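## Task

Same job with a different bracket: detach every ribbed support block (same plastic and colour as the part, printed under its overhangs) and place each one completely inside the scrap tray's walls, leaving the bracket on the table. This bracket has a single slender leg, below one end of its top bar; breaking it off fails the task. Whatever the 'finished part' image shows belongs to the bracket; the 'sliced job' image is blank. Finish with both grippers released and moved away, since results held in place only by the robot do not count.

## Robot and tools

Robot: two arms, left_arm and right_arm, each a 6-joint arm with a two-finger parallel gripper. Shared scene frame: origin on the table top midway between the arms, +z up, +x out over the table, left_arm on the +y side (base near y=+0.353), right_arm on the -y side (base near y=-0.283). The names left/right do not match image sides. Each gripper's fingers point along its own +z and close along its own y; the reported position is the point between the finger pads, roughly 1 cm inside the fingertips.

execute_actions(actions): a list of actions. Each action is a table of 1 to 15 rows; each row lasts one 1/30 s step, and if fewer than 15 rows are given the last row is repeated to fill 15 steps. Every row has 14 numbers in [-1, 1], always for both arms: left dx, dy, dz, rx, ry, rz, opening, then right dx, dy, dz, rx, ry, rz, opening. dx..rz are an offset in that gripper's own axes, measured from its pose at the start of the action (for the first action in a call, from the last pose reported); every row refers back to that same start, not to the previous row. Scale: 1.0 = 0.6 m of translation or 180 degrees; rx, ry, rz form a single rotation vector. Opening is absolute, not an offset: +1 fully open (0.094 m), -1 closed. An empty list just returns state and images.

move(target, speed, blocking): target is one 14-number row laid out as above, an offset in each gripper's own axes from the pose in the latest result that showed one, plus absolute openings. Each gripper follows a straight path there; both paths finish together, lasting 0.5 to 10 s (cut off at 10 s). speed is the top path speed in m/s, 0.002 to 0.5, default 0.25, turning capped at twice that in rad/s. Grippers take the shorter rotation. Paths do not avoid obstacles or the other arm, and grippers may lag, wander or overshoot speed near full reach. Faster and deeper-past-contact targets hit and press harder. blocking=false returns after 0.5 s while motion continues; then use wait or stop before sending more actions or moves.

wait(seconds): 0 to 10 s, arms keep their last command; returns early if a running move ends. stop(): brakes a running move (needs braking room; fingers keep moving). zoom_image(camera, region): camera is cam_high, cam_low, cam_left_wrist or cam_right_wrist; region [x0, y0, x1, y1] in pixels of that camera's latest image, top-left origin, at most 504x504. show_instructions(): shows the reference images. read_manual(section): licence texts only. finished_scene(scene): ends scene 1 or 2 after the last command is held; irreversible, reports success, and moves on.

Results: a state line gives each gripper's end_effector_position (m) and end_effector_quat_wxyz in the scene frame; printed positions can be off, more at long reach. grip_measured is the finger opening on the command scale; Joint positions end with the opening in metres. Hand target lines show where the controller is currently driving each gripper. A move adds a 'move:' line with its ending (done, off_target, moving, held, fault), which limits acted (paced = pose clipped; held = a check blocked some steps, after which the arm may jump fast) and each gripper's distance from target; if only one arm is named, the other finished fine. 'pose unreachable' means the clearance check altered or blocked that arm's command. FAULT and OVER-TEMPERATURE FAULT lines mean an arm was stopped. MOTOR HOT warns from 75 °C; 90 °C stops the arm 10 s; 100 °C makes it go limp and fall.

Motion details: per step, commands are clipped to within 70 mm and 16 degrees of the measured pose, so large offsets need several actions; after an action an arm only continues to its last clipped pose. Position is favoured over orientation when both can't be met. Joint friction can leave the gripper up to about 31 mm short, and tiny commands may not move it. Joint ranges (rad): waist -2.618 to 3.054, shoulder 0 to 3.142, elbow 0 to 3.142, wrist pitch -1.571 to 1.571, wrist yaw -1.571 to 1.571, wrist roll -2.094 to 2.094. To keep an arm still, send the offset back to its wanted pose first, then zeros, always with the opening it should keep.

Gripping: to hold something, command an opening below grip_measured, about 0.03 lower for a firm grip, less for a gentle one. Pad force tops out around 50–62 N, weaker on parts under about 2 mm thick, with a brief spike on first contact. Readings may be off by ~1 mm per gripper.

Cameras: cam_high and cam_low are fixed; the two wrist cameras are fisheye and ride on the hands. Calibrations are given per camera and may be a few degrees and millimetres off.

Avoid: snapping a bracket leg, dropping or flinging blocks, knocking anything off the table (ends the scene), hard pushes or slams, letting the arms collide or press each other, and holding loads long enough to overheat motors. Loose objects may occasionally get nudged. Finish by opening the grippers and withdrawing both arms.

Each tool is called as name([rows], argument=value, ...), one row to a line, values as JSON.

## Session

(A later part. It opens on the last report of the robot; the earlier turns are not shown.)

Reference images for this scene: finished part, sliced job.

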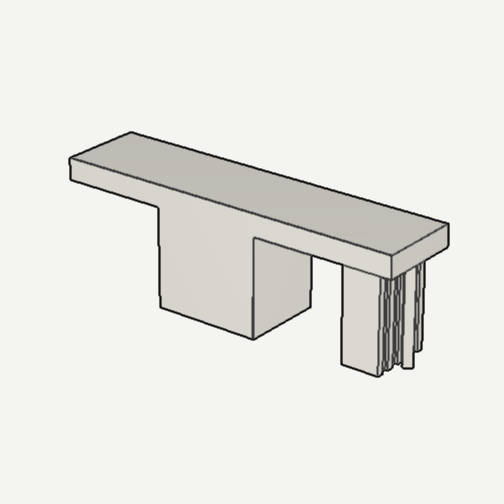

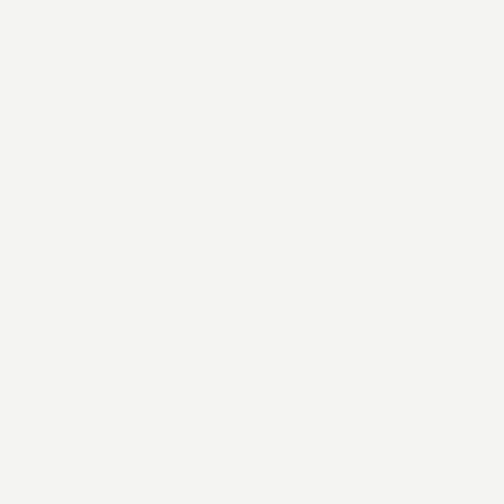

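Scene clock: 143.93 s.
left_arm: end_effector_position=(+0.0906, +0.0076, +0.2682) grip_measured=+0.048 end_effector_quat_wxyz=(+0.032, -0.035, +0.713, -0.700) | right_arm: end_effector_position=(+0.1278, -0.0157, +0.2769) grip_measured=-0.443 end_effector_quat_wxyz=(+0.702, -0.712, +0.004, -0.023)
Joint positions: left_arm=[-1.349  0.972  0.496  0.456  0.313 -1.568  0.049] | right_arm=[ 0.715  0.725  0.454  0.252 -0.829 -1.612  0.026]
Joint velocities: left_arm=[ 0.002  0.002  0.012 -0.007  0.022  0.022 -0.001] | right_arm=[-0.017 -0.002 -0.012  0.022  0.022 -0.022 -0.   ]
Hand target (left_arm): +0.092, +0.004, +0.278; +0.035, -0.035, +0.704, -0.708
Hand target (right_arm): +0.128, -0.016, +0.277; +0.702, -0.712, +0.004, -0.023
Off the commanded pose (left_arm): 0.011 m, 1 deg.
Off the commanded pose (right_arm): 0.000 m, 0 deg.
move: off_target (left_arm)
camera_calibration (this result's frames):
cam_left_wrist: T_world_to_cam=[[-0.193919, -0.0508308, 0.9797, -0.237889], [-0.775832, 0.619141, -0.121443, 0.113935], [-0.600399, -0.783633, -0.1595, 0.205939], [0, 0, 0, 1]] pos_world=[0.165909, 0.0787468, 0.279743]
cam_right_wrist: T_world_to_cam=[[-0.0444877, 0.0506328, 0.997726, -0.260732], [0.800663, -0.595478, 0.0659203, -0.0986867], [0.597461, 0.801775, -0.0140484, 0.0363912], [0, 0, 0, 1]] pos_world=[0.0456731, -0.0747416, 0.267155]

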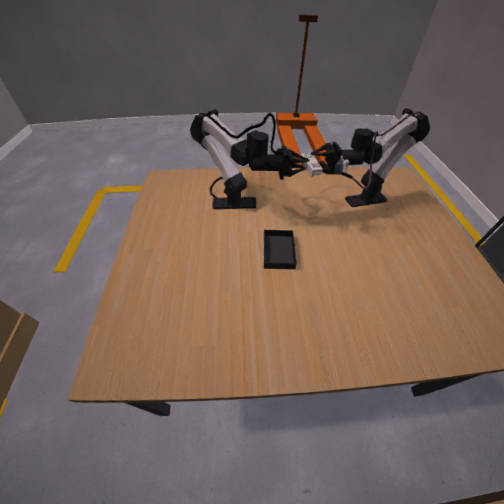

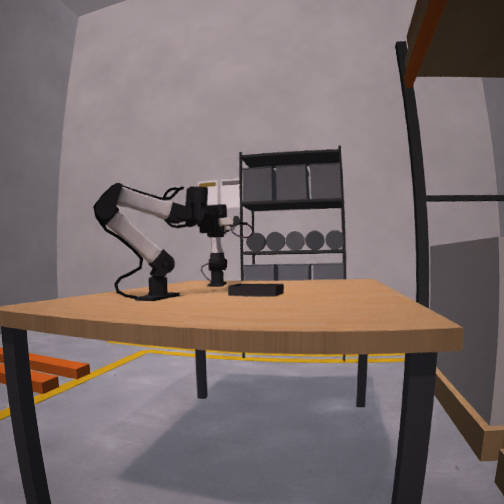

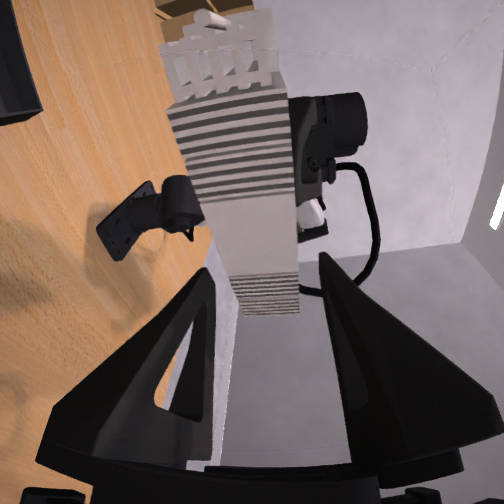

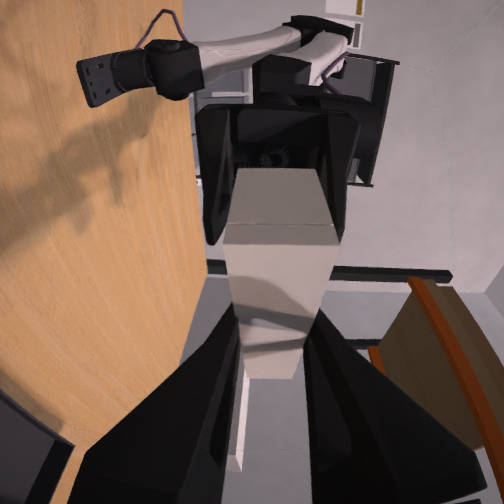

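move(target=[0,0,0,0,0,0,-0.52,0,0,0,0,0,0,-0.55])

move(target=[0,-0.022,-0.015,-0.06,0,0,-0.52,0,0,0,0,0,0,-0.55], speed=0.04)

Scene clock: 147.30 s.
left_arm: end_effector_position=(+0.0907, +0.0076, +0.2686) grip_measured=-0.438 end_effector_quat_wxyz=(+0.032, -0.035, +0.712, -0.700) | right_arm: end_effector_position=(+0.1278, -0.0157, +0.2765) grip_measured=-0.443 end_effector_quat_wxyz=(+0.702, -0.712, +0.005, -0.023)
Joint positions: left_arm=[-1.349  0.972  0.496  0.457  0.312 -1.568  0.026] | right_arm=[ 0.715  0.725  0.454  0.25  -0.829 -1.612  0.026]
Joint velocities: left_arm=[-0.007 -0.012  0.022  0.095  0.007 -0.007 -0.   ] | right_arm=[-0.012  0.007  0.012 -0.11   0.037 -0.007  0.   ]
Hand target (left_arm): +0.091, +0.008, +0.268; +0.032, -0.035, +0.713, -0.700
Hand target (right_arm): +0.128, -0.016, +0.277; +0.702, -0.712, +0.005, -0.023
Off the commanded pose (left_arm): 0.000 m, 0 deg.
Off the commanded pose (right_arm): 0.000 m, 0 deg.
move: done
camera_calibration (this result's frames):
cam_left_wrist: T_world_to_cam=[[-0.194486, -0.0496119, 0.97965, -0.238161], [-0.776229, 0.618379, -0.122785, 0.114481], [-0.599703, -0.784313, -0.158776, 0.20583], [0, 0, 0, 1]] pos_world=[0.165981, 0.0788266, 0.280052]
cam_right_wrist: T_world_to_cam=[[-0.0430353, 0.0518625, 0.997727, -0.260536], [0.800759, -0.595397, 0.0654886, -0.0985526], [0.597439, 0.801756, -0.0159063, 0.0369098], [0, 0, 0, 1]] pos_world=[0.0456532, -0.0747584, 0.266985]

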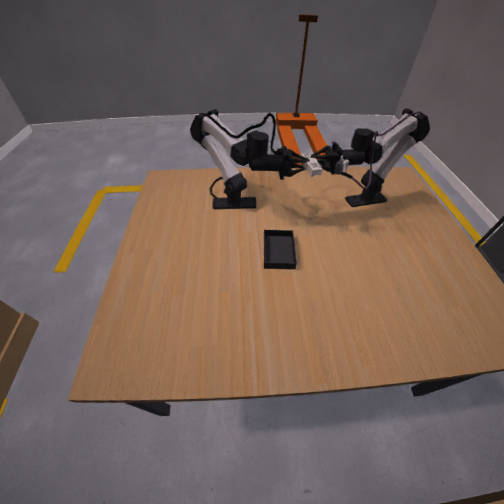

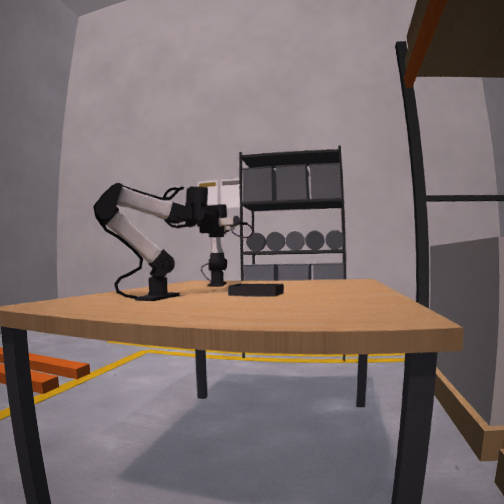

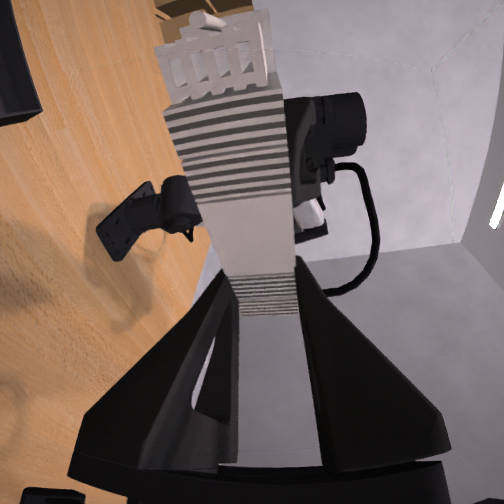

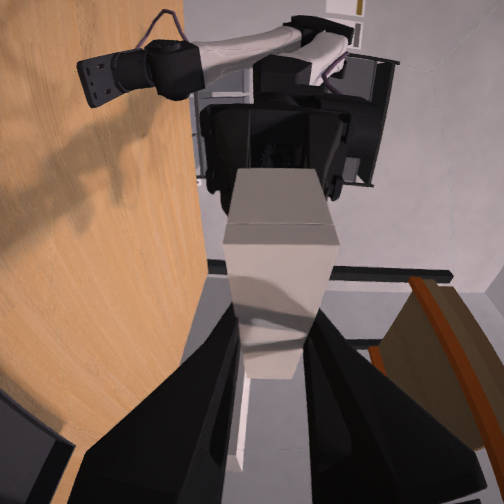

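Scene clock: 149.93 s.
left_arm: end_effector_position=(+0.0891, +0.0142, +0.2683) grip_measured=-0.438 end_effector_quat_wxyz=(+0.022, -0.042, +0.783, -0.620) | right_arm: end_effector_position=(+0.1277, -0.0157, +0.2760) grip_measured=-0.443 end_effector_quat_wxyz=(+0.701, -0.713, +0.006, -0.022)
Joint positions: left_arm=[-1.345  0.94   0.696  0.001  0.312 -1.513  0.026] | right_arm=[ 0.715  0.725  0.454  0.247 -0.829 -1.612  0.026]
Joint velocities: left_arm=[-0.012  0.002 -0.017 -0.037 -0.051  0.037 -0.   ] | right_arm=[ 0.002 -0.002 -0.017 -0.007 -0.022  0.022  0.   ]
Hand target (left_arm): +0.090, +0.017, +0.282; +0.028, -0.037, +0.775, -0.630
Hand target (right_arm): +0.128, -0.016, +0.277; +0.701, -0.712, +0.005, -0.022
Off the commanded pose (left_arm): 0.014 m, 2 deg.
Off the commanded pose (right_arm): 0.001 m, 0 deg.
move: off_target (left_arm)
camera_calibration (this result's frames):
cam_left_wrist: T_world_to_cam=[[-0.160583, -0.255028, 0.953506, -0.231], [-0.77561, 0.630073, 0.037899, 0.0658134], [-0.610444, -0.733463, -0.298982, 0.247907], [0, 0, 0, 1]] pos_world=[0.165284, 0.081452, 0.291885]
cam_right_wrist: T_world_to_cam=[[-0.0407259, 0.0538073, 0.99772, -0.260225], [0.801138, -0.594963, 0.0647881, -0.0983059], [0.597093, 0.80195, -0.0188766, 0.0378178], [0, 0, 0, 1]] pos_world=[0.0455779, -0.0748145, 0.266714]

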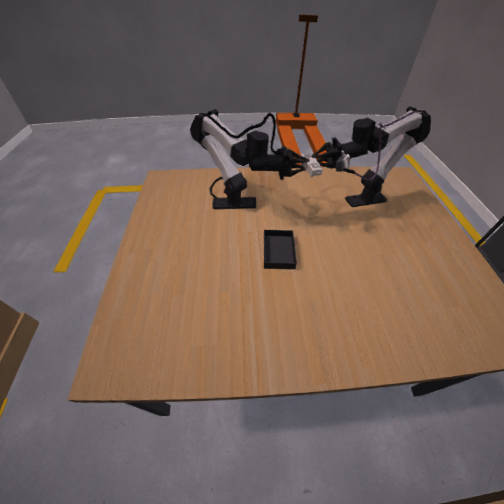

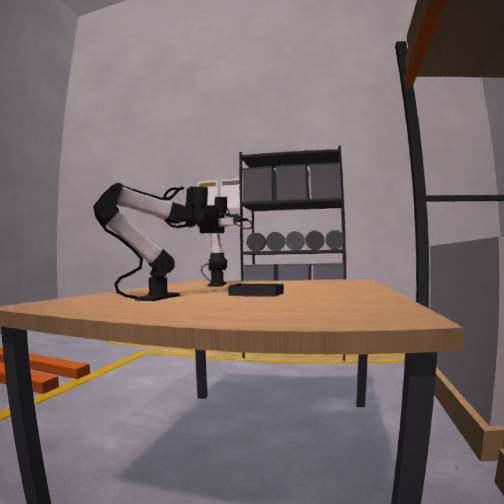

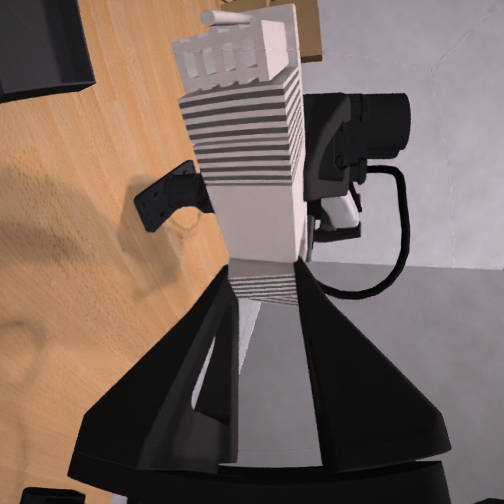

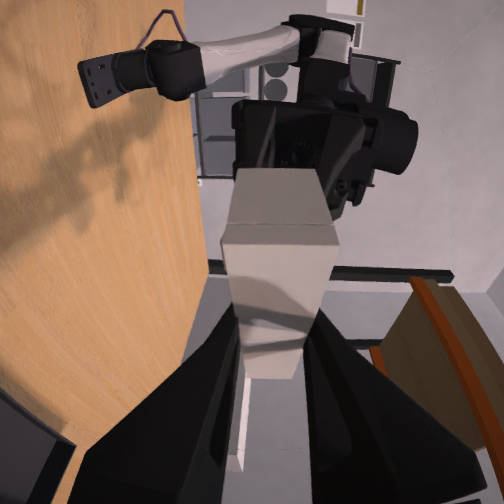

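move(target=[0.003,0.01,-0.09,0,0,0,-0.52,0,0,0,0,0,0,-0.55], speed=0.05)

move(target=[-0.33,0.15,0,-0.12,0,0,-0.52,-0.12,-0.03,-0.06,0,0,0,-0.55], speed=0.2)

Scene clock: 155.90 s.
left_arm: end_effector_position=(+0.0839, +0.0650, +0.2781) grip_measured=-0.438 end_effector_quat_wxyz=(+0.023, -0.047, +0.782, -0.621) | right_arm: end_effector_position=(+0.1277, -0.0157, +0.2760) grip_measured=-0.443 end_effector_quat_wxyz=(+0.701, -0.713, +0.006, -0.022)
Joint positions: left_arm=[-1.242  0.716  0.67  -0.205  0.407 -1.493  0.026] | right_arm=[ 0.715  0.725  0.454  0.247 -0.829 -1.612  0.026]
Joint velocities: left_arm=[-0.002 -0.007  0.012 -0.066  0.007 -0.037 -0.001] | right_arm=[-0.012  0.002 -0.012  0.007 -0.037  0.007 -0.001]
Hand target (left_arm): +0.082, +0.068, +0.275; +0.022, -0.043, +0.782, -0.621
Hand target (right_arm): +0.128, -0.016, +0.276; +0.701, -0.713, +0.006, -0.022
Off the commanded pose (left_arm): 0.004 m, 1 deg.
Off the commanded pose (right_arm): 0.000 m, 0 deg.
move: done
camera_calibration (this result's frames):
cam_left_wrist: T_world_to_cam=[[-0.154741, -0.253949, 0.954759, -0.229095], [-0.780091, 0.624408, 0.0396497, 0.0296175], [-0.606228, -0.738664, -0.294725, 0.283696], [0, 0, 0, 1]] pos_world=[0.159638, 0.132884, 0.301168]
cam_right_wrist: T_world_to_cam=[[-0.0407259, 0.0538073, 0.99772, -0.260225], [0.801138, -0.594963, 0.0647881, -0.0983059], [0.597093, 0.80195, -0.0188766, 0.0378178], [0, 0, 0, 1]] pos_world=[0.0455779, -0.0748145, 0.266714]

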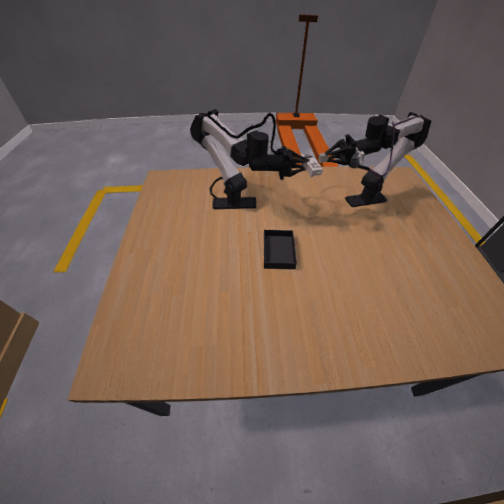

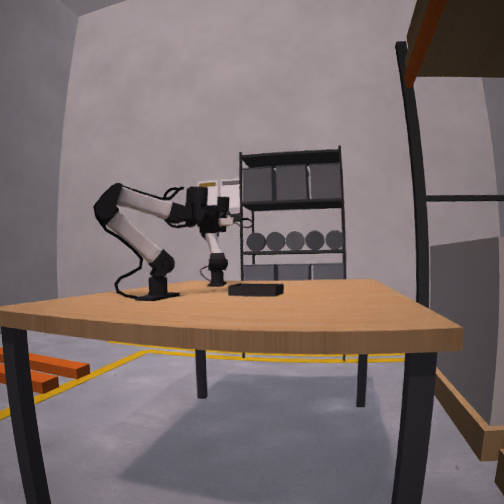

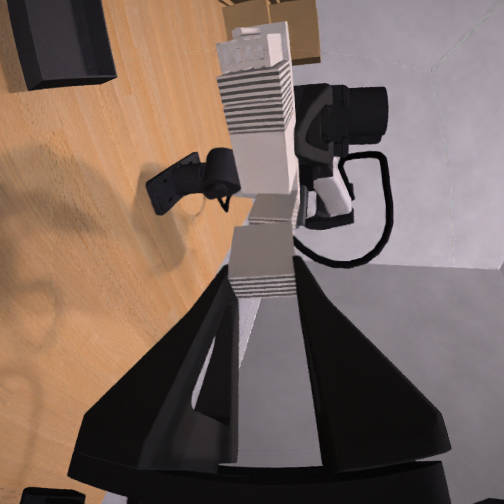

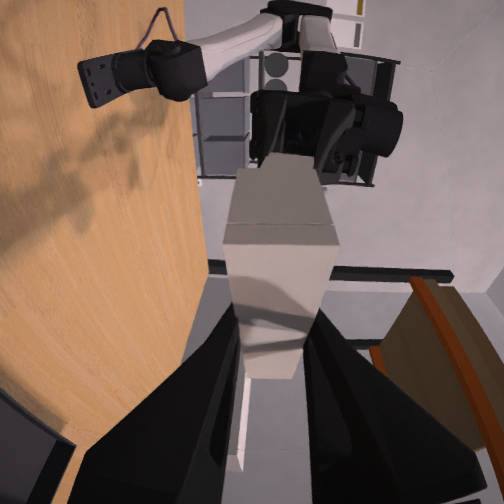

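Scene clock: 157.70 s.
left_arm: end_effector_position=(+0.2726, +0.1072, +0.1806) grip_measured=-0.438 end_effector_quat_wxyz=(+0.006, -0.056, +0.884, -0.465) | right_arm: end_effector_position=(+0.0575, -0.0434, +0.2818) grip_measured=-0.443 end_effector_quat_wxyz=(+0.689, -0.724, +0.010, -0.017)
Joint positions: left_arm=[-0.566  1.47   1.088 -0.619  0.831 -0.764  0.026] | right_arm=[ 1.02   0.348  0.477 -0.185 -0.524 -1.61   0.026]
Joint velocities: left_arm=[ 0.017 -0.007 -0.012 -0.066 -0.037 -0.037 -0.   ] | right_arm=[-0.002 -0.012 -0.022 -0.007  0.022  0.081 -0.   ]
Hand target (left_arm): +0.276, +0.106, +0.185; +0.008, -0.052, +0.882, -0.469
Hand target (right_arm): +0.054, -0.048, +0.295; +0.701, -0.713, +0.006, -0.021
Off the commanded pose (left_arm): 0.007 m, 1 deg.
Off the commanded pose (right_arm): 0.013 m, 2 deg.
move: off_target (right_arm)
camera_calibration (this result's frames):
cam_left_wrist: T_world_to_cam=[[-0.107679, -0.582756, 0.805482, -0.0467111], [-0.765302, 0.565742, 0.307, 0.108268], [-0.634601, -0.583379, -0.506903, 0.42997], [0, 0, 0, 1]] pos_world=[0.350688, 0.162363, 0.22234]
cam_right_wrist: T_world_to_cam=[[-0.0280832, 0.0853996, 0.995951, -0.26632], [0.802111, -0.592643, 0.0734346, -0.0612514], [0.596514, 0.800925, -0.0518566, 0.111341], [0, 0, 0, 1]] pos_world=[-0.0247649, -0.102732, 0.275513]

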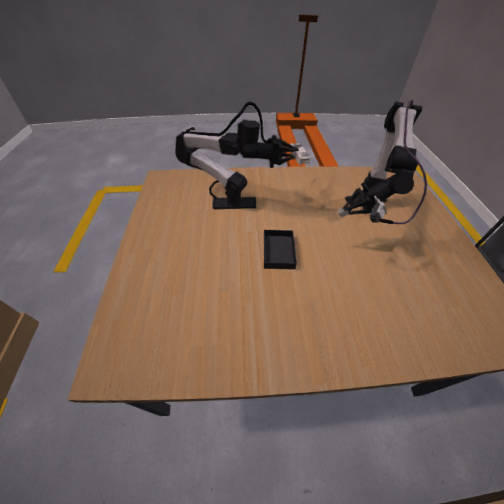

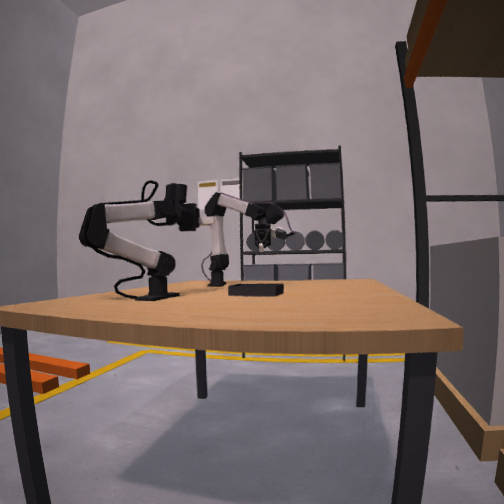

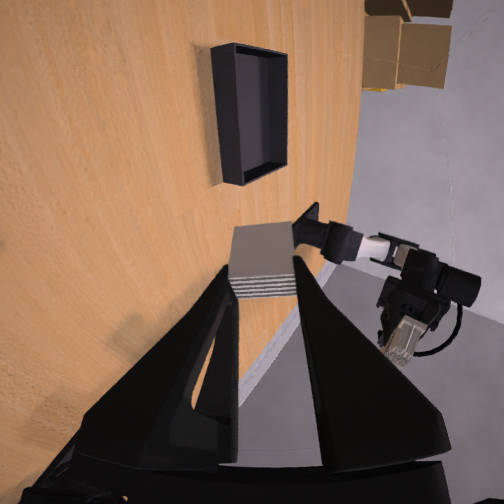

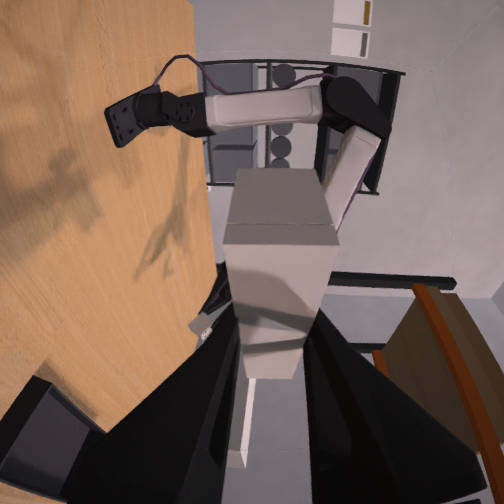

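move(target=[-0.03,-0.08,0.37,-0.15,0,0,-0.52,0,0,0,0,0,0,-0.55], speed=0.2)

Scene clock: 162.83 s.
left_arm: end_effector_position=(+0.3062, -0.0983, +0.0901) grip_measured=-0.438 end_effector_quat_wxyz=(-0.012, -0.051, +0.969, -0.243) | right_arm: end_effector_position=(+0.0578, -0.0434, +0.2816) grip_measured=-0.443 end_effector_quat_wxyz=(+0.689, -0.724, +0.011, -0.018)
Joint positions: left_arm=[-1.064  2.325  2.1   -0.954  0.305 -1.044  0.026] | right_arm=[ 1.02   0.348  0.477 -0.186 -0.522 -1.61   0.026]
Joint velocities: left_arm=[ 0.002 -0.002  0.002 -0.022  0.037  0.022 -0.   ] | right_arm=[ 0.007 -0.017 -0.032  0.051 -0.095  0.037 -0.002]
Hand target (left_arm): +0.310, -0.099, +0.091; -0.006, -0.055, +0.969, -0.242
Hand target (right_arm): +0.057, -0.043, +0.282; +0.689, -0.724, +0.010, -0.017
Off the commanded pose (left_arm): 0.005 m, 1 deg.
Off the commanded pose (right_arm): 0.000 m, 0 deg.
move: done
camera_calibration (this result's frames):
cam_left_wrist: T_world_to_cam=[[-0.098181, -0.883689, 0.457661, -0.091114], [-0.724837, 0.378611, 0.575556, 0.223123], [-0.681889, -0.275221, -0.677703, 0.345664], [0, 0, 0, 1]] pos_world=[0.388487, -0.0698595, 0.147537]
cam_right_wrist: T_world_to_cam=[[-0.0274034, 0.0864743, 0.995877, -0.266018], [0.801019, -0.594094, 0.073628, -0.0615579], [0.598011, 0.799734, -0.0529874, 0.111337], [0, 0, 0, 1]] pos_world=[-0.0245614, -0.102607, 0.275353]

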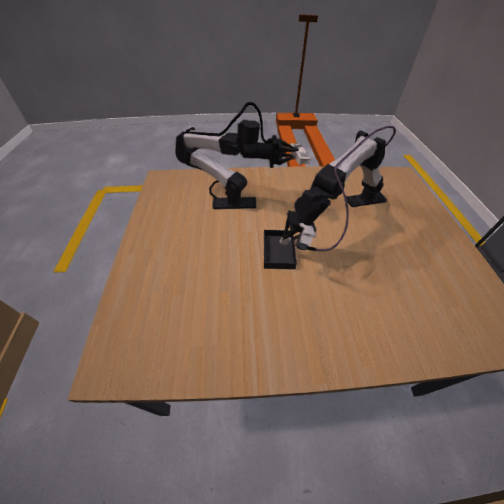

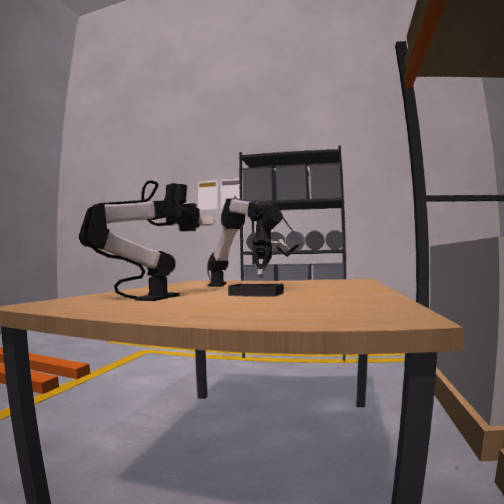

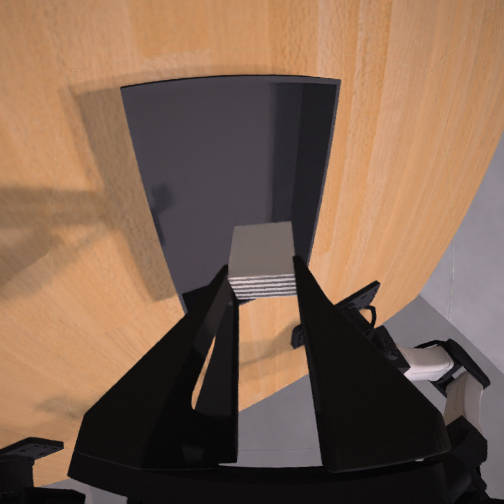

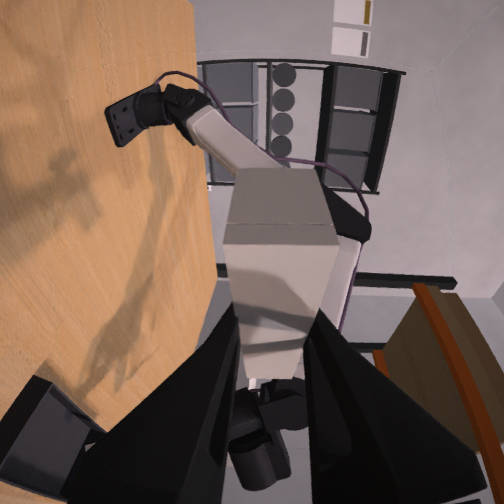

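move(target=[-0.02,0.03,0.085,0,0,0,-0.52,0,0,0,0,0,0,-0.55], speed=0.06)

move(target=[0,0,0,0,0,0,-0.2,0,0,0,0,0,0,-0.55])

move(target=[0,0,-0.12,0,0,0,-0.2,0,0,0,0,0,0,-0.55], speed=0.12)

move(target=[0.1,0.2,-0.28,0.2,0,0,0.05,0,0,0,0,0,0,-0.55])

Scene clock: 168.50 s.
left_arm: end_effector_position=(+0.3135, -0.1070, +0.0413) grip_measured=-0.438 end_effector_quat_wxyz=(-0.013, -0.051, +0.969, -0.242) | right_arm: end_effector_position=(+0.0578, -0.0434, +0.2816) grip_measured=-0.443 end_effector_quat_wxyz=(+0.689, -0.724, +0.011, -0.018)
Joint positions: left_arm=[-1.064  2.399  2.036 -0.819  0.305 -1.044  0.026] | right_arm=[ 1.02   0.348  0.477 -0.186 -0.522 -1.61   0.026]
Joint velocities: left_arm=[ 0.002 -0.002 -0.002  0.081 -0.037 -0.066  0.001] | right_arm=[ 0.007 -0.017 -0.022 -0.022  0.022 -0.081 -0.001]
Hand target (left_arm): +0.317, -0.106, +0.036; -0.012, -0.051, +0.969, -0.243
Hand target (right_arm): +0.058, -0.043, +0.282; +0.689, -0.724, +0.011, -0.018
Off the commanded pose (left_arm): 0.006 m, 0 deg.
Off the commanded pose (right_arm): 0.000 m, 0 deg.
move: done
camera_calibration (this result's frames):
cam_left_wrist: T_world_to_cam=[[-0.0977777, -0.884713, 0.455767, -0.0758808], [-0.724043, 0.377435, 0.577326, 0.259315], [-0.68279, -0.273545, -0.677474, 0.315607], [0, 0, 0, 1]] pos_world=[0.395829, -0.0786746, 0.0986903]
cam_right_wrist: T_world_to_cam=[[-0.0274034, 0.0864743, 0.995877, -0.266018], [0.801019, -0.594094, 0.073628, -0.0615579], [0.598011, 0.799734, -0.0529874, 0.111337], [0, 0, 0, 1]] pos_world=[-0.0245614, -0.102607, 0.275353]

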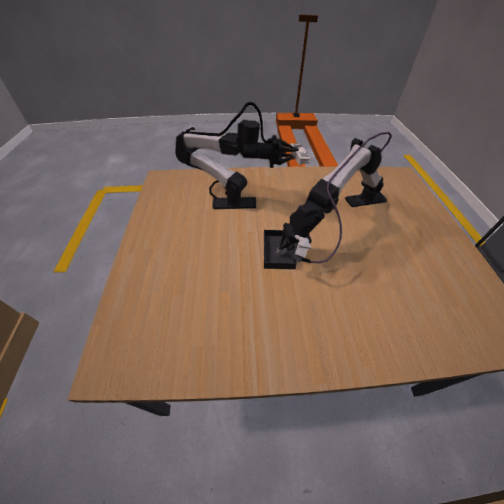

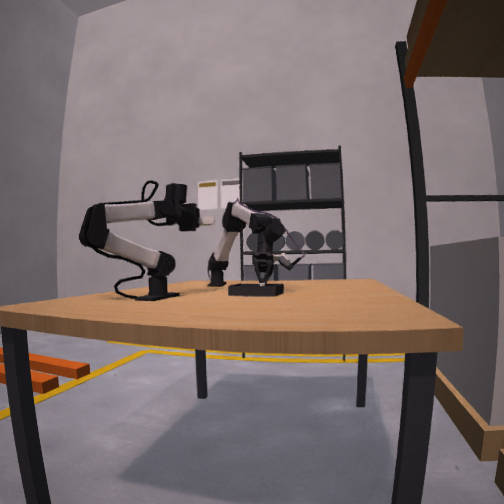

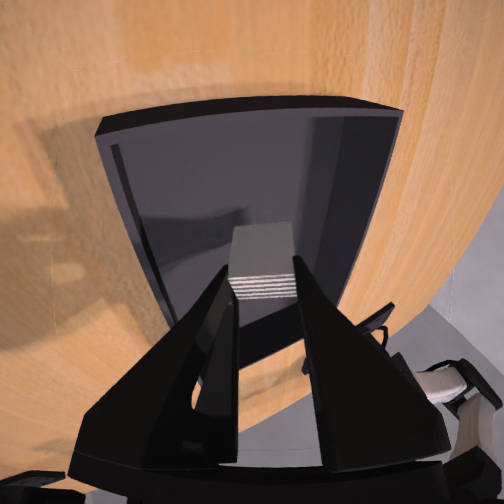

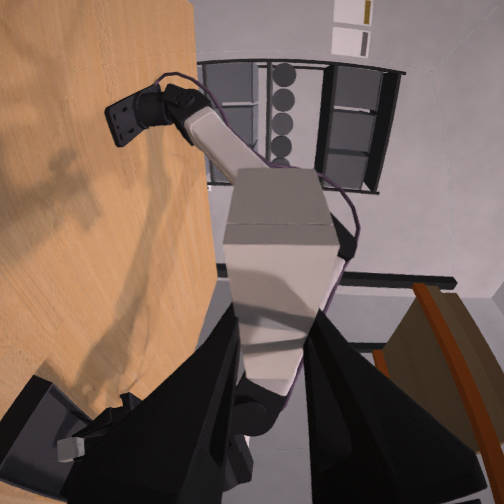

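Scene clock: 169.00 s.
left_arm: end_effector_position=(+0.3135, -0.1070, +0.0413) grip_measured=-0.202 end_effector_quat_wxyz=(-0.013, -0.051, +0.969, -0.242) | right_arm: end_effector_position=(+0.0578, -0.0434, +0.2816) grip_measured=-0.443 end_effector_quat_wxyz=(+0.689, -0.724, +0.011, -0.018)
Joint positions: left_arm=[-1.064  2.399  2.036 -0.819  0.305 -1.044  0.038] | right_arm=[ 1.02   0.348  0.477 -0.186 -0.522 -1.61   0.026]
Joint velocities: left_arm=[ 0.002 -0.027  0.002  0.051  0.066 -0.022 -0.001] | right_arm=[ 0.012  0.022 -0.012 -0.037  0.022  0.007  0.   ]
Hand target (left_arm): +0.313, -0.107, +0.041; -0.013, -0.051, +0.969, -0.242
Hand target (right_arm): +0.058, -0.043, +0.282; +0.689, -0.724, +0.011, -0.018
Off the commanded pose (left_arm): 0.000 m, 0 deg.
Off the commanded pose (right_arm): 0.000 m, 0 deg.
move: done
camera_calibration (this result's frames):
cam_left_wrist: T_world_to_cam=[[-0.0977777, -0.884713, 0.455767, -0.0758808], [-0.724043, 0.377435, 0.577326, 0.259315], [-0.68279, -0.273545, -0.677474, 0.315607], [0, 0, 0, 1]] pos_world=[0.395829, -0.0786746, 0.0986903]
cam_right_wrist: T_world_to_cam=[[-0.0274034, 0.0864743, 0.995877, -0.266018], [0.801019, -0.594094, 0.073628, -0.0615579], [0.598011, 0.799734, -0.0529874, 0.111337], [0, 0, 0, 1]] pos_world=[-0.0245614, -0.102607, 0.275353]

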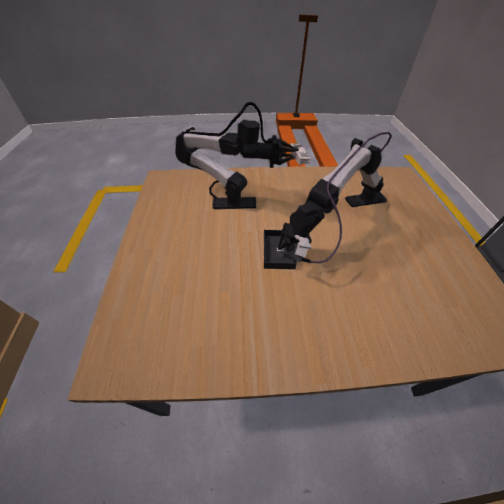

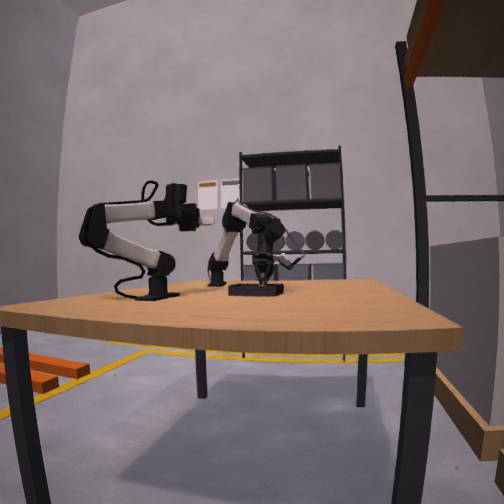

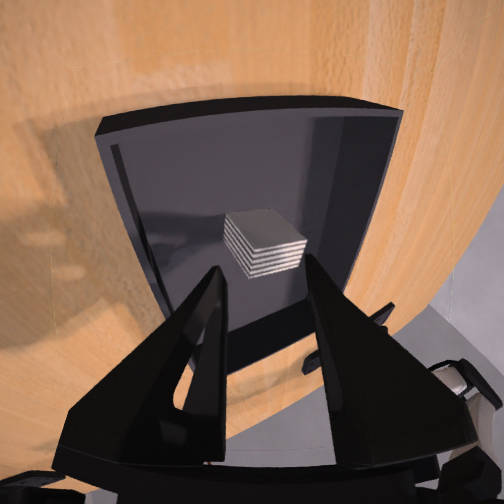

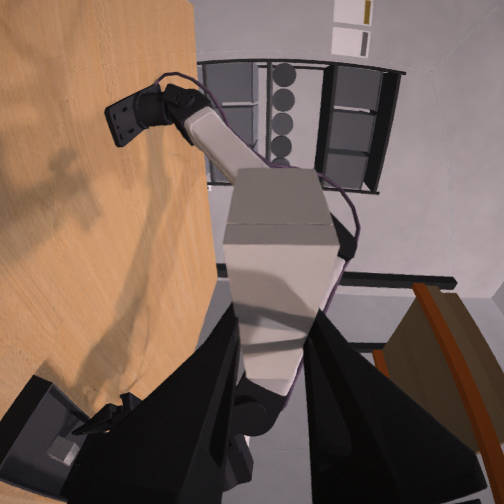

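Scene clock: 170.13 s.
left_arm: end_effector_position=(+0.3121, -0.0726, +0.0931) grip_measured=-0.202 end_effector_quat_wxyz=(-0.015, -0.054, +0.971, -0.232) | right_arm: end_effector_position=(+0.0578, -0.0434, +0.2816) grip_measured=-0.443 end_effector_quat_wxyz=(+0.689, -0.724, +0.011, -0.018)
Joint positions: left_arm=[-1.023  2.274  2.036 -0.976  0.31  -1.006  0.038] | right_arm=[ 1.02   0.348  0.477 -0.186 -0.522 -1.61   0.026]
Joint velocities: left_arm=[-0.002 -0.002  0.002 -0.022 -0.022  0.007 -0.001] | right_arm=[-0.007  0.002 -0.012 -0.037  0.081  0.007  0.001]
Hand target (left_arm): +0.313, -0.073, +0.105; -0.013, -0.051, +0.969, -0.243
Hand target (right_arm): +0.058, -0.043, +0.282; +0.689, -0.724, +0.011, -0.018
Off the commanded pose (left_arm): 0.012 m, 1 deg.
Off the commanded pose (right_arm): 0.000 m, 0 deg.
move: off_target (left_arm)
camera_calibration (this result's frames):
cam_left_wrist: T_world_to_cam=[[-0.0894155, -0.894605, 0.437821, -0.0708641], [-0.72191, 0.36106, 0.590323, 0.212298], [-0.686185, -0.263283, -0.678109, 0.361008], [0, 0, 0, 1]] pos_world=[0.394642, -0.0450002, 0.150504]
cam_right_wrist: T_world_to_cam=[[-0.0274034, 0.0864743, 0.995877, -0.266018], [0.801019, -0.594094, 0.073628, -0.0615579], [0.598011, 0.799734, -0.0529874, 0.111337], [0, 0, 0, 1]] pos_world=[-0.0245614, -0.102607, 0.275353]

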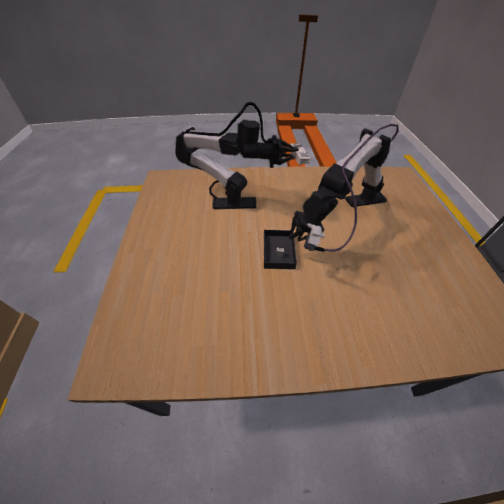

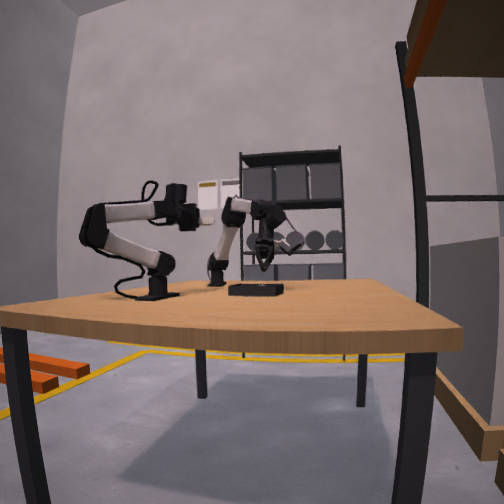

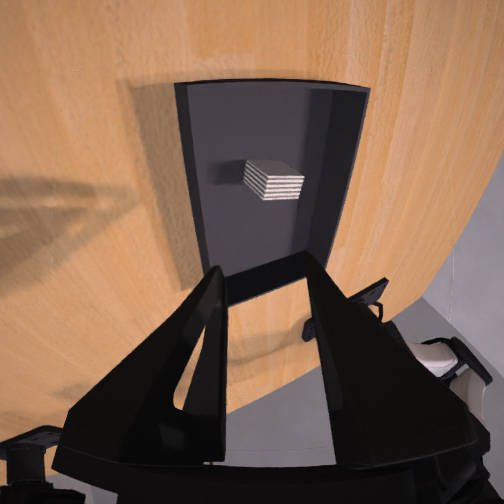

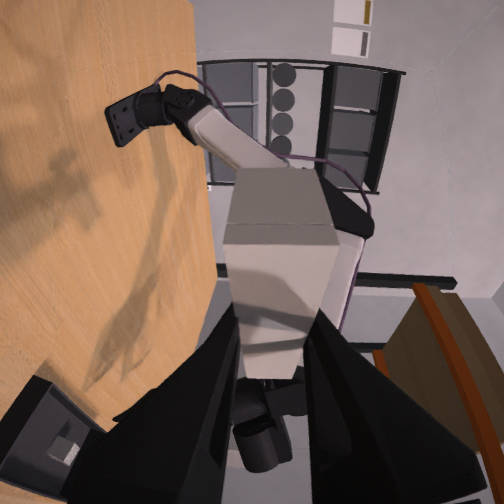

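Scene clock: 172.03 s.
left_arm: end_effector_position=(+0.2400, +0.1023, +0.1899) grip_measured=+0.048 end_effector_quat_wxyz=(-0.001, -0.065, +0.855, -0.515) | right_arm: end_effector_position=(+0.0578, -0.0434, +0.2816) grip_measured=-0.443 end_effector_quat_wxyz=(+0.689, -0.724, +0.011, -0.018)
Joint positions: left_arm=[-0.595  1.315  0.905 -0.442  0.898 -0.919  0.049] | right_arm=[ 1.02   0.348  0.477 -0.186 -0.522 -1.61   0.026]
Joint velocities: left_arm=[-0.017 -0.007 -0.007 -0.022  0.037  0.007  0.   ] | right_arm=[ 0.007 -0.007  0.012  0.037  0.066  0.051 -0.   ]
Hand target (left_arm): +0.238, +0.103, +0.193; +0.004, -0.057, +0.850, -0.523
Hand target (right_arm): +0.058, -0.043, +0.282; +0.689, -0.724, +0.011, -0.018
Off the commanded pose (left_arm): 0.003 m, 1 deg.
Off the commanded pose (right_arm): 0.000 m, 0 deg.
move: done
camera_calibration (this result's frames):
cam_left_wrist: T_world_to_cam=[[-0.0891374, -0.485795, 0.869516, -0.0871442], [-0.767399, 0.590011, 0.250968, 0.0919086], [-0.634943, -0.644895, -0.425391, 0.401963], [0, 0, 0, 1]] pos_world=[0.317986, 0.162662, 0.223698]
cam_right_wrist: T_world_to_cam=[[-0.0274034, 0.0864743, 0.995877, -0.266018], [0.801019, -0.594094, 0.073628, -0.0615579], [0.598011, 0.799734, -0.0529874, 0.111337], [0, 0, 0, 1]] pos_world=[-0.0245614, -0.102607, 0.275353]

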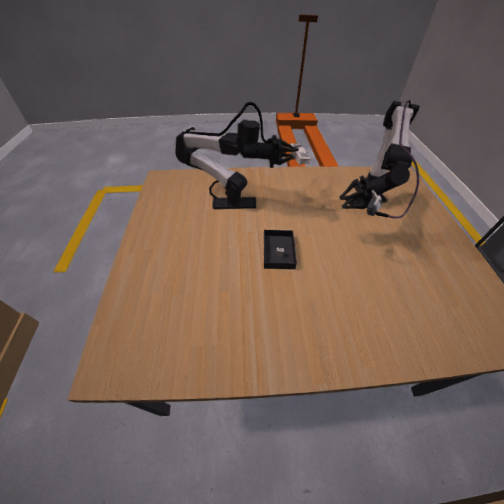

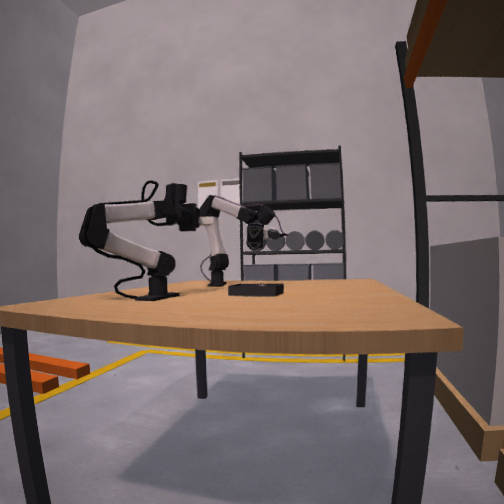

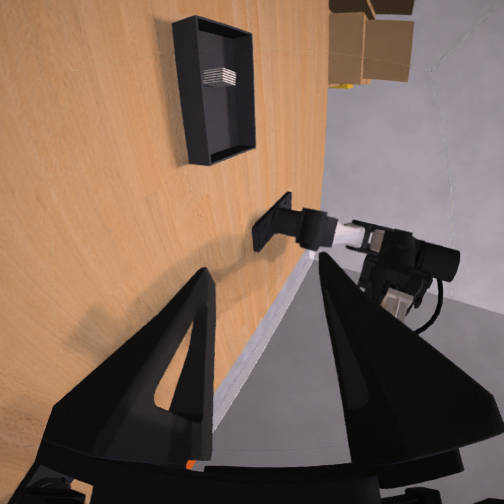

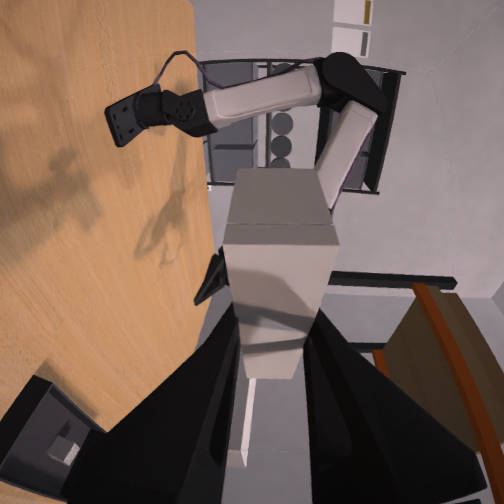

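move(target=[0.3,-0.145,0.005,0.16,-0.005,0.022,0.05,0,0,0,0,0,0,-0.55], speed=0.2)

Scene clock: 177.87 s.
left_arm: end_effector_position=(+0.0712, +0.0362, +0.2761) grip_measured=+0.048 end_effector_quat_wxyz=(+0.044, -0.030, +0.710, -0.703) | right_arm: end_effector_position=(+0.0578, -0.0434, +0.2816) grip_measured=-0.443 end_effector_quat_wxyz=(+0.689, -0.724, +0.011, -0.018)
Joint positions: left_arm=[-1.401  0.77   0.454  0.306  0.25  -1.548  0.049] | right_arm=[ 1.02   0.348  0.477 -0.186 -0.522 -1.61   0.026]
Joint velocities: left_arm=[-0.007 -0.012 -0.017 -0.066 -0.007 -0.022  0.001] | right_arm=[-0.022 -0.002 -0.017 -0.022  0.022 -0.037 -0.   ]
Hand target (left_arm): +0.071, +0.037, +0.275; +0.046, -0.033, +0.706, -0.706
Hand target (right_arm): +0.058, -0.043, +0.282; +0.689, -0.724, +0.011, -0.018
Off the commanded pose (left_arm): 0.004 m, 2 deg.
Off the commanded pose (right_arm): 0.000 m, 0 deg.
move: done
camera_calibration (this result's frames):
cam_left_wrist: T_world_to_cam=[[-0.217124, -0.0462335, 0.975049, -0.245084], [-0.779002, 0.610135, -0.144538, 0.0890309], [-0.588229, -0.790947, -0.168491, 0.219934], [0, 0, 0, 1]] pos_world=[0.145513, 0.108304, 0.288894]
cam_right_wrist: T_world_to_cam=[[-0.0274034, 0.0864743, 0.995877, -0.266018], [0.801019, -0.594094, 0.073628, -0.0615579], [0.598011, 0.799734, -0.0529874, 0.111337], [0, 0, 0, 1]] pos_world=[-0.0245614, -0.102607, 0.275353]

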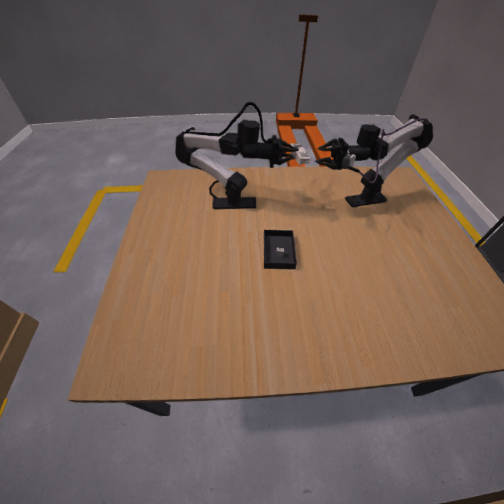

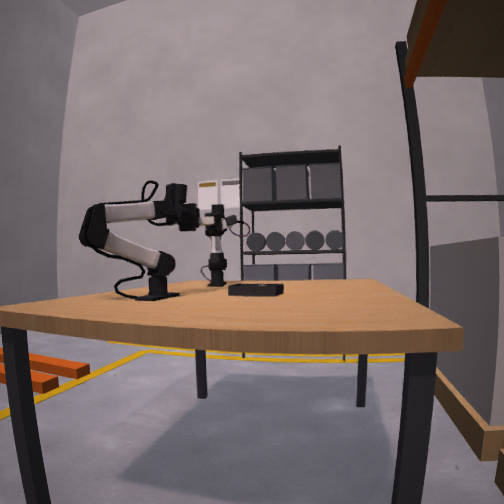

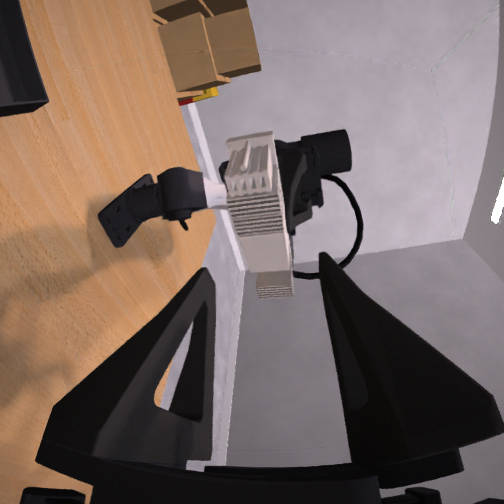

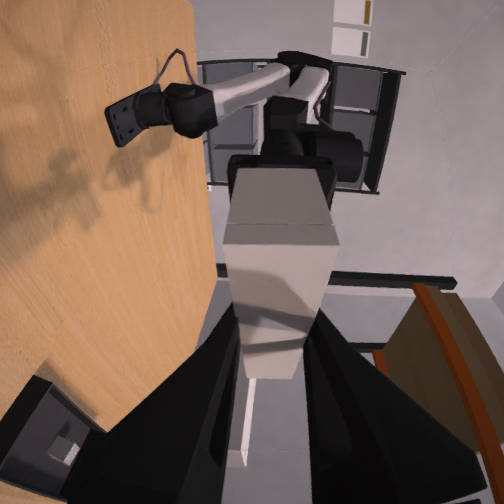

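move(target=[-0.005,-0.018,0.07,0.012,0,-0.008,0.05,0,0,0,0,0,0,-0.55], speed=0.05)

Scene clock: 181.50 s.
left_arm: end_effector_position=(+0.0778, -0.0010, +0.2767) grip_measured=+0.048 end_effector_quat_wxyz=(+0.034, -0.037, +0.705, -0.708) | right_arm: end_effector_position=(+0.0578, -0.0434, +0.2816) grip_measured=-0.443 end_effector_quat_wxyz=(+0.689, -0.724, +0.011, -0.018)
Joint positions: left_arm=[-1.432  0.985  0.514  0.475  0.224 -1.575  0.049] | right_arm=[ 1.02   0.348  0.477 -0.186 -0.522 -1.61   0.026]
Joint velocities: left_arm=[ 0.002 -0.012  0.007 -0.051  0.022 -0.037  0.001] | right_arm=[-0.002 -0.017 -0.012 -0.022 -0.11  -0.037  0.   ]
Hand target (left_arm): +0.078, -0.005, +0.287; +0.036, -0.038, +0.696, -0.716
Hand target (right_arm): +0.058, -0.043, +0.282; +0.689, -0.724, +0.011, -0.018
Off the commanded pose (left_arm): 0.011 m, 1 deg.
Off the commanded pose (right_arm): 0.000 m, 0 deg.
move: off_target (left_arm)
camera_calibration (this result's frames):
cam_left_wrist: T_world_to_cam=[[-0.195382, -0.0302264, 0.980261, -0.249126], [-0.779165, 0.61179, -0.136436, 0.114754], [-0.59559, -0.790442, -0.143084, 0.188058], [0, 0, 0, 1]] pos_world=[0.152743, 0.0709137, 0.286774]
cam_right_wrist: T_world_to_cam=[[-0.0274034, 0.0864743, 0.995877, -0.266018], [0.801019, -0.594094, 0.073628, -0.0615579], [0.598011, 0.799734, -0.0529874, 0.111337], [0, 0, 0, 1]] pos_world=[-0.0245614, -0.102607, 0.275353]

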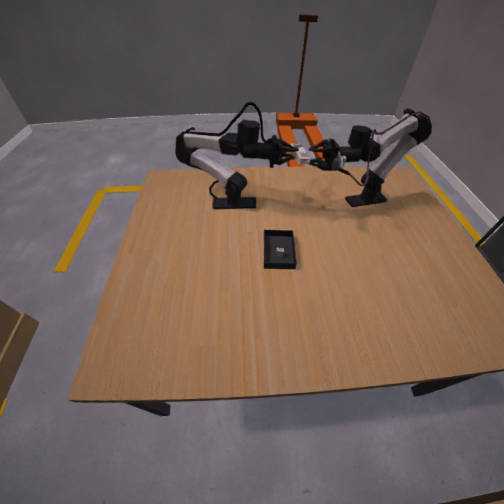

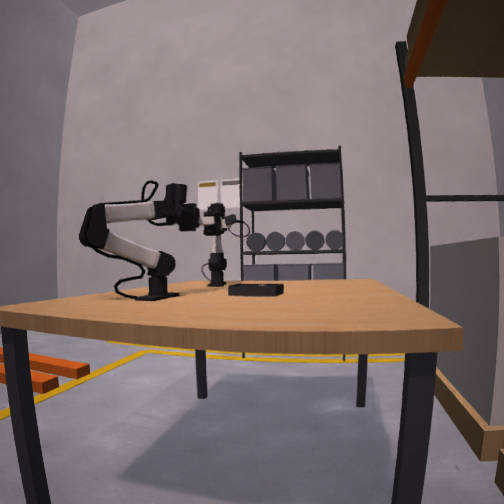

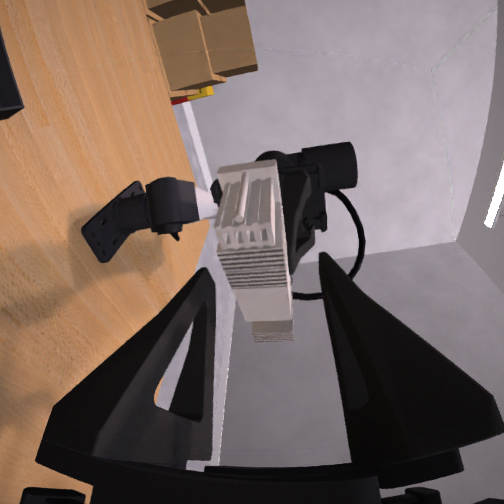

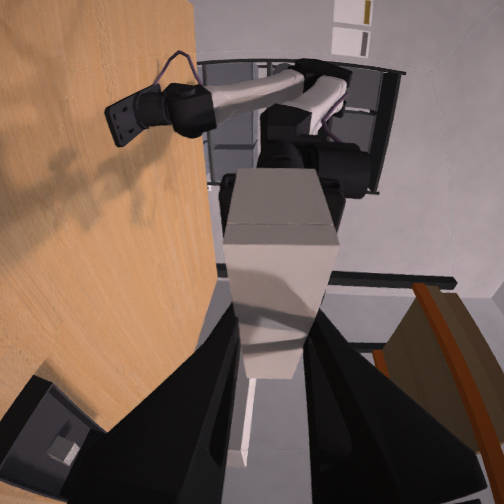

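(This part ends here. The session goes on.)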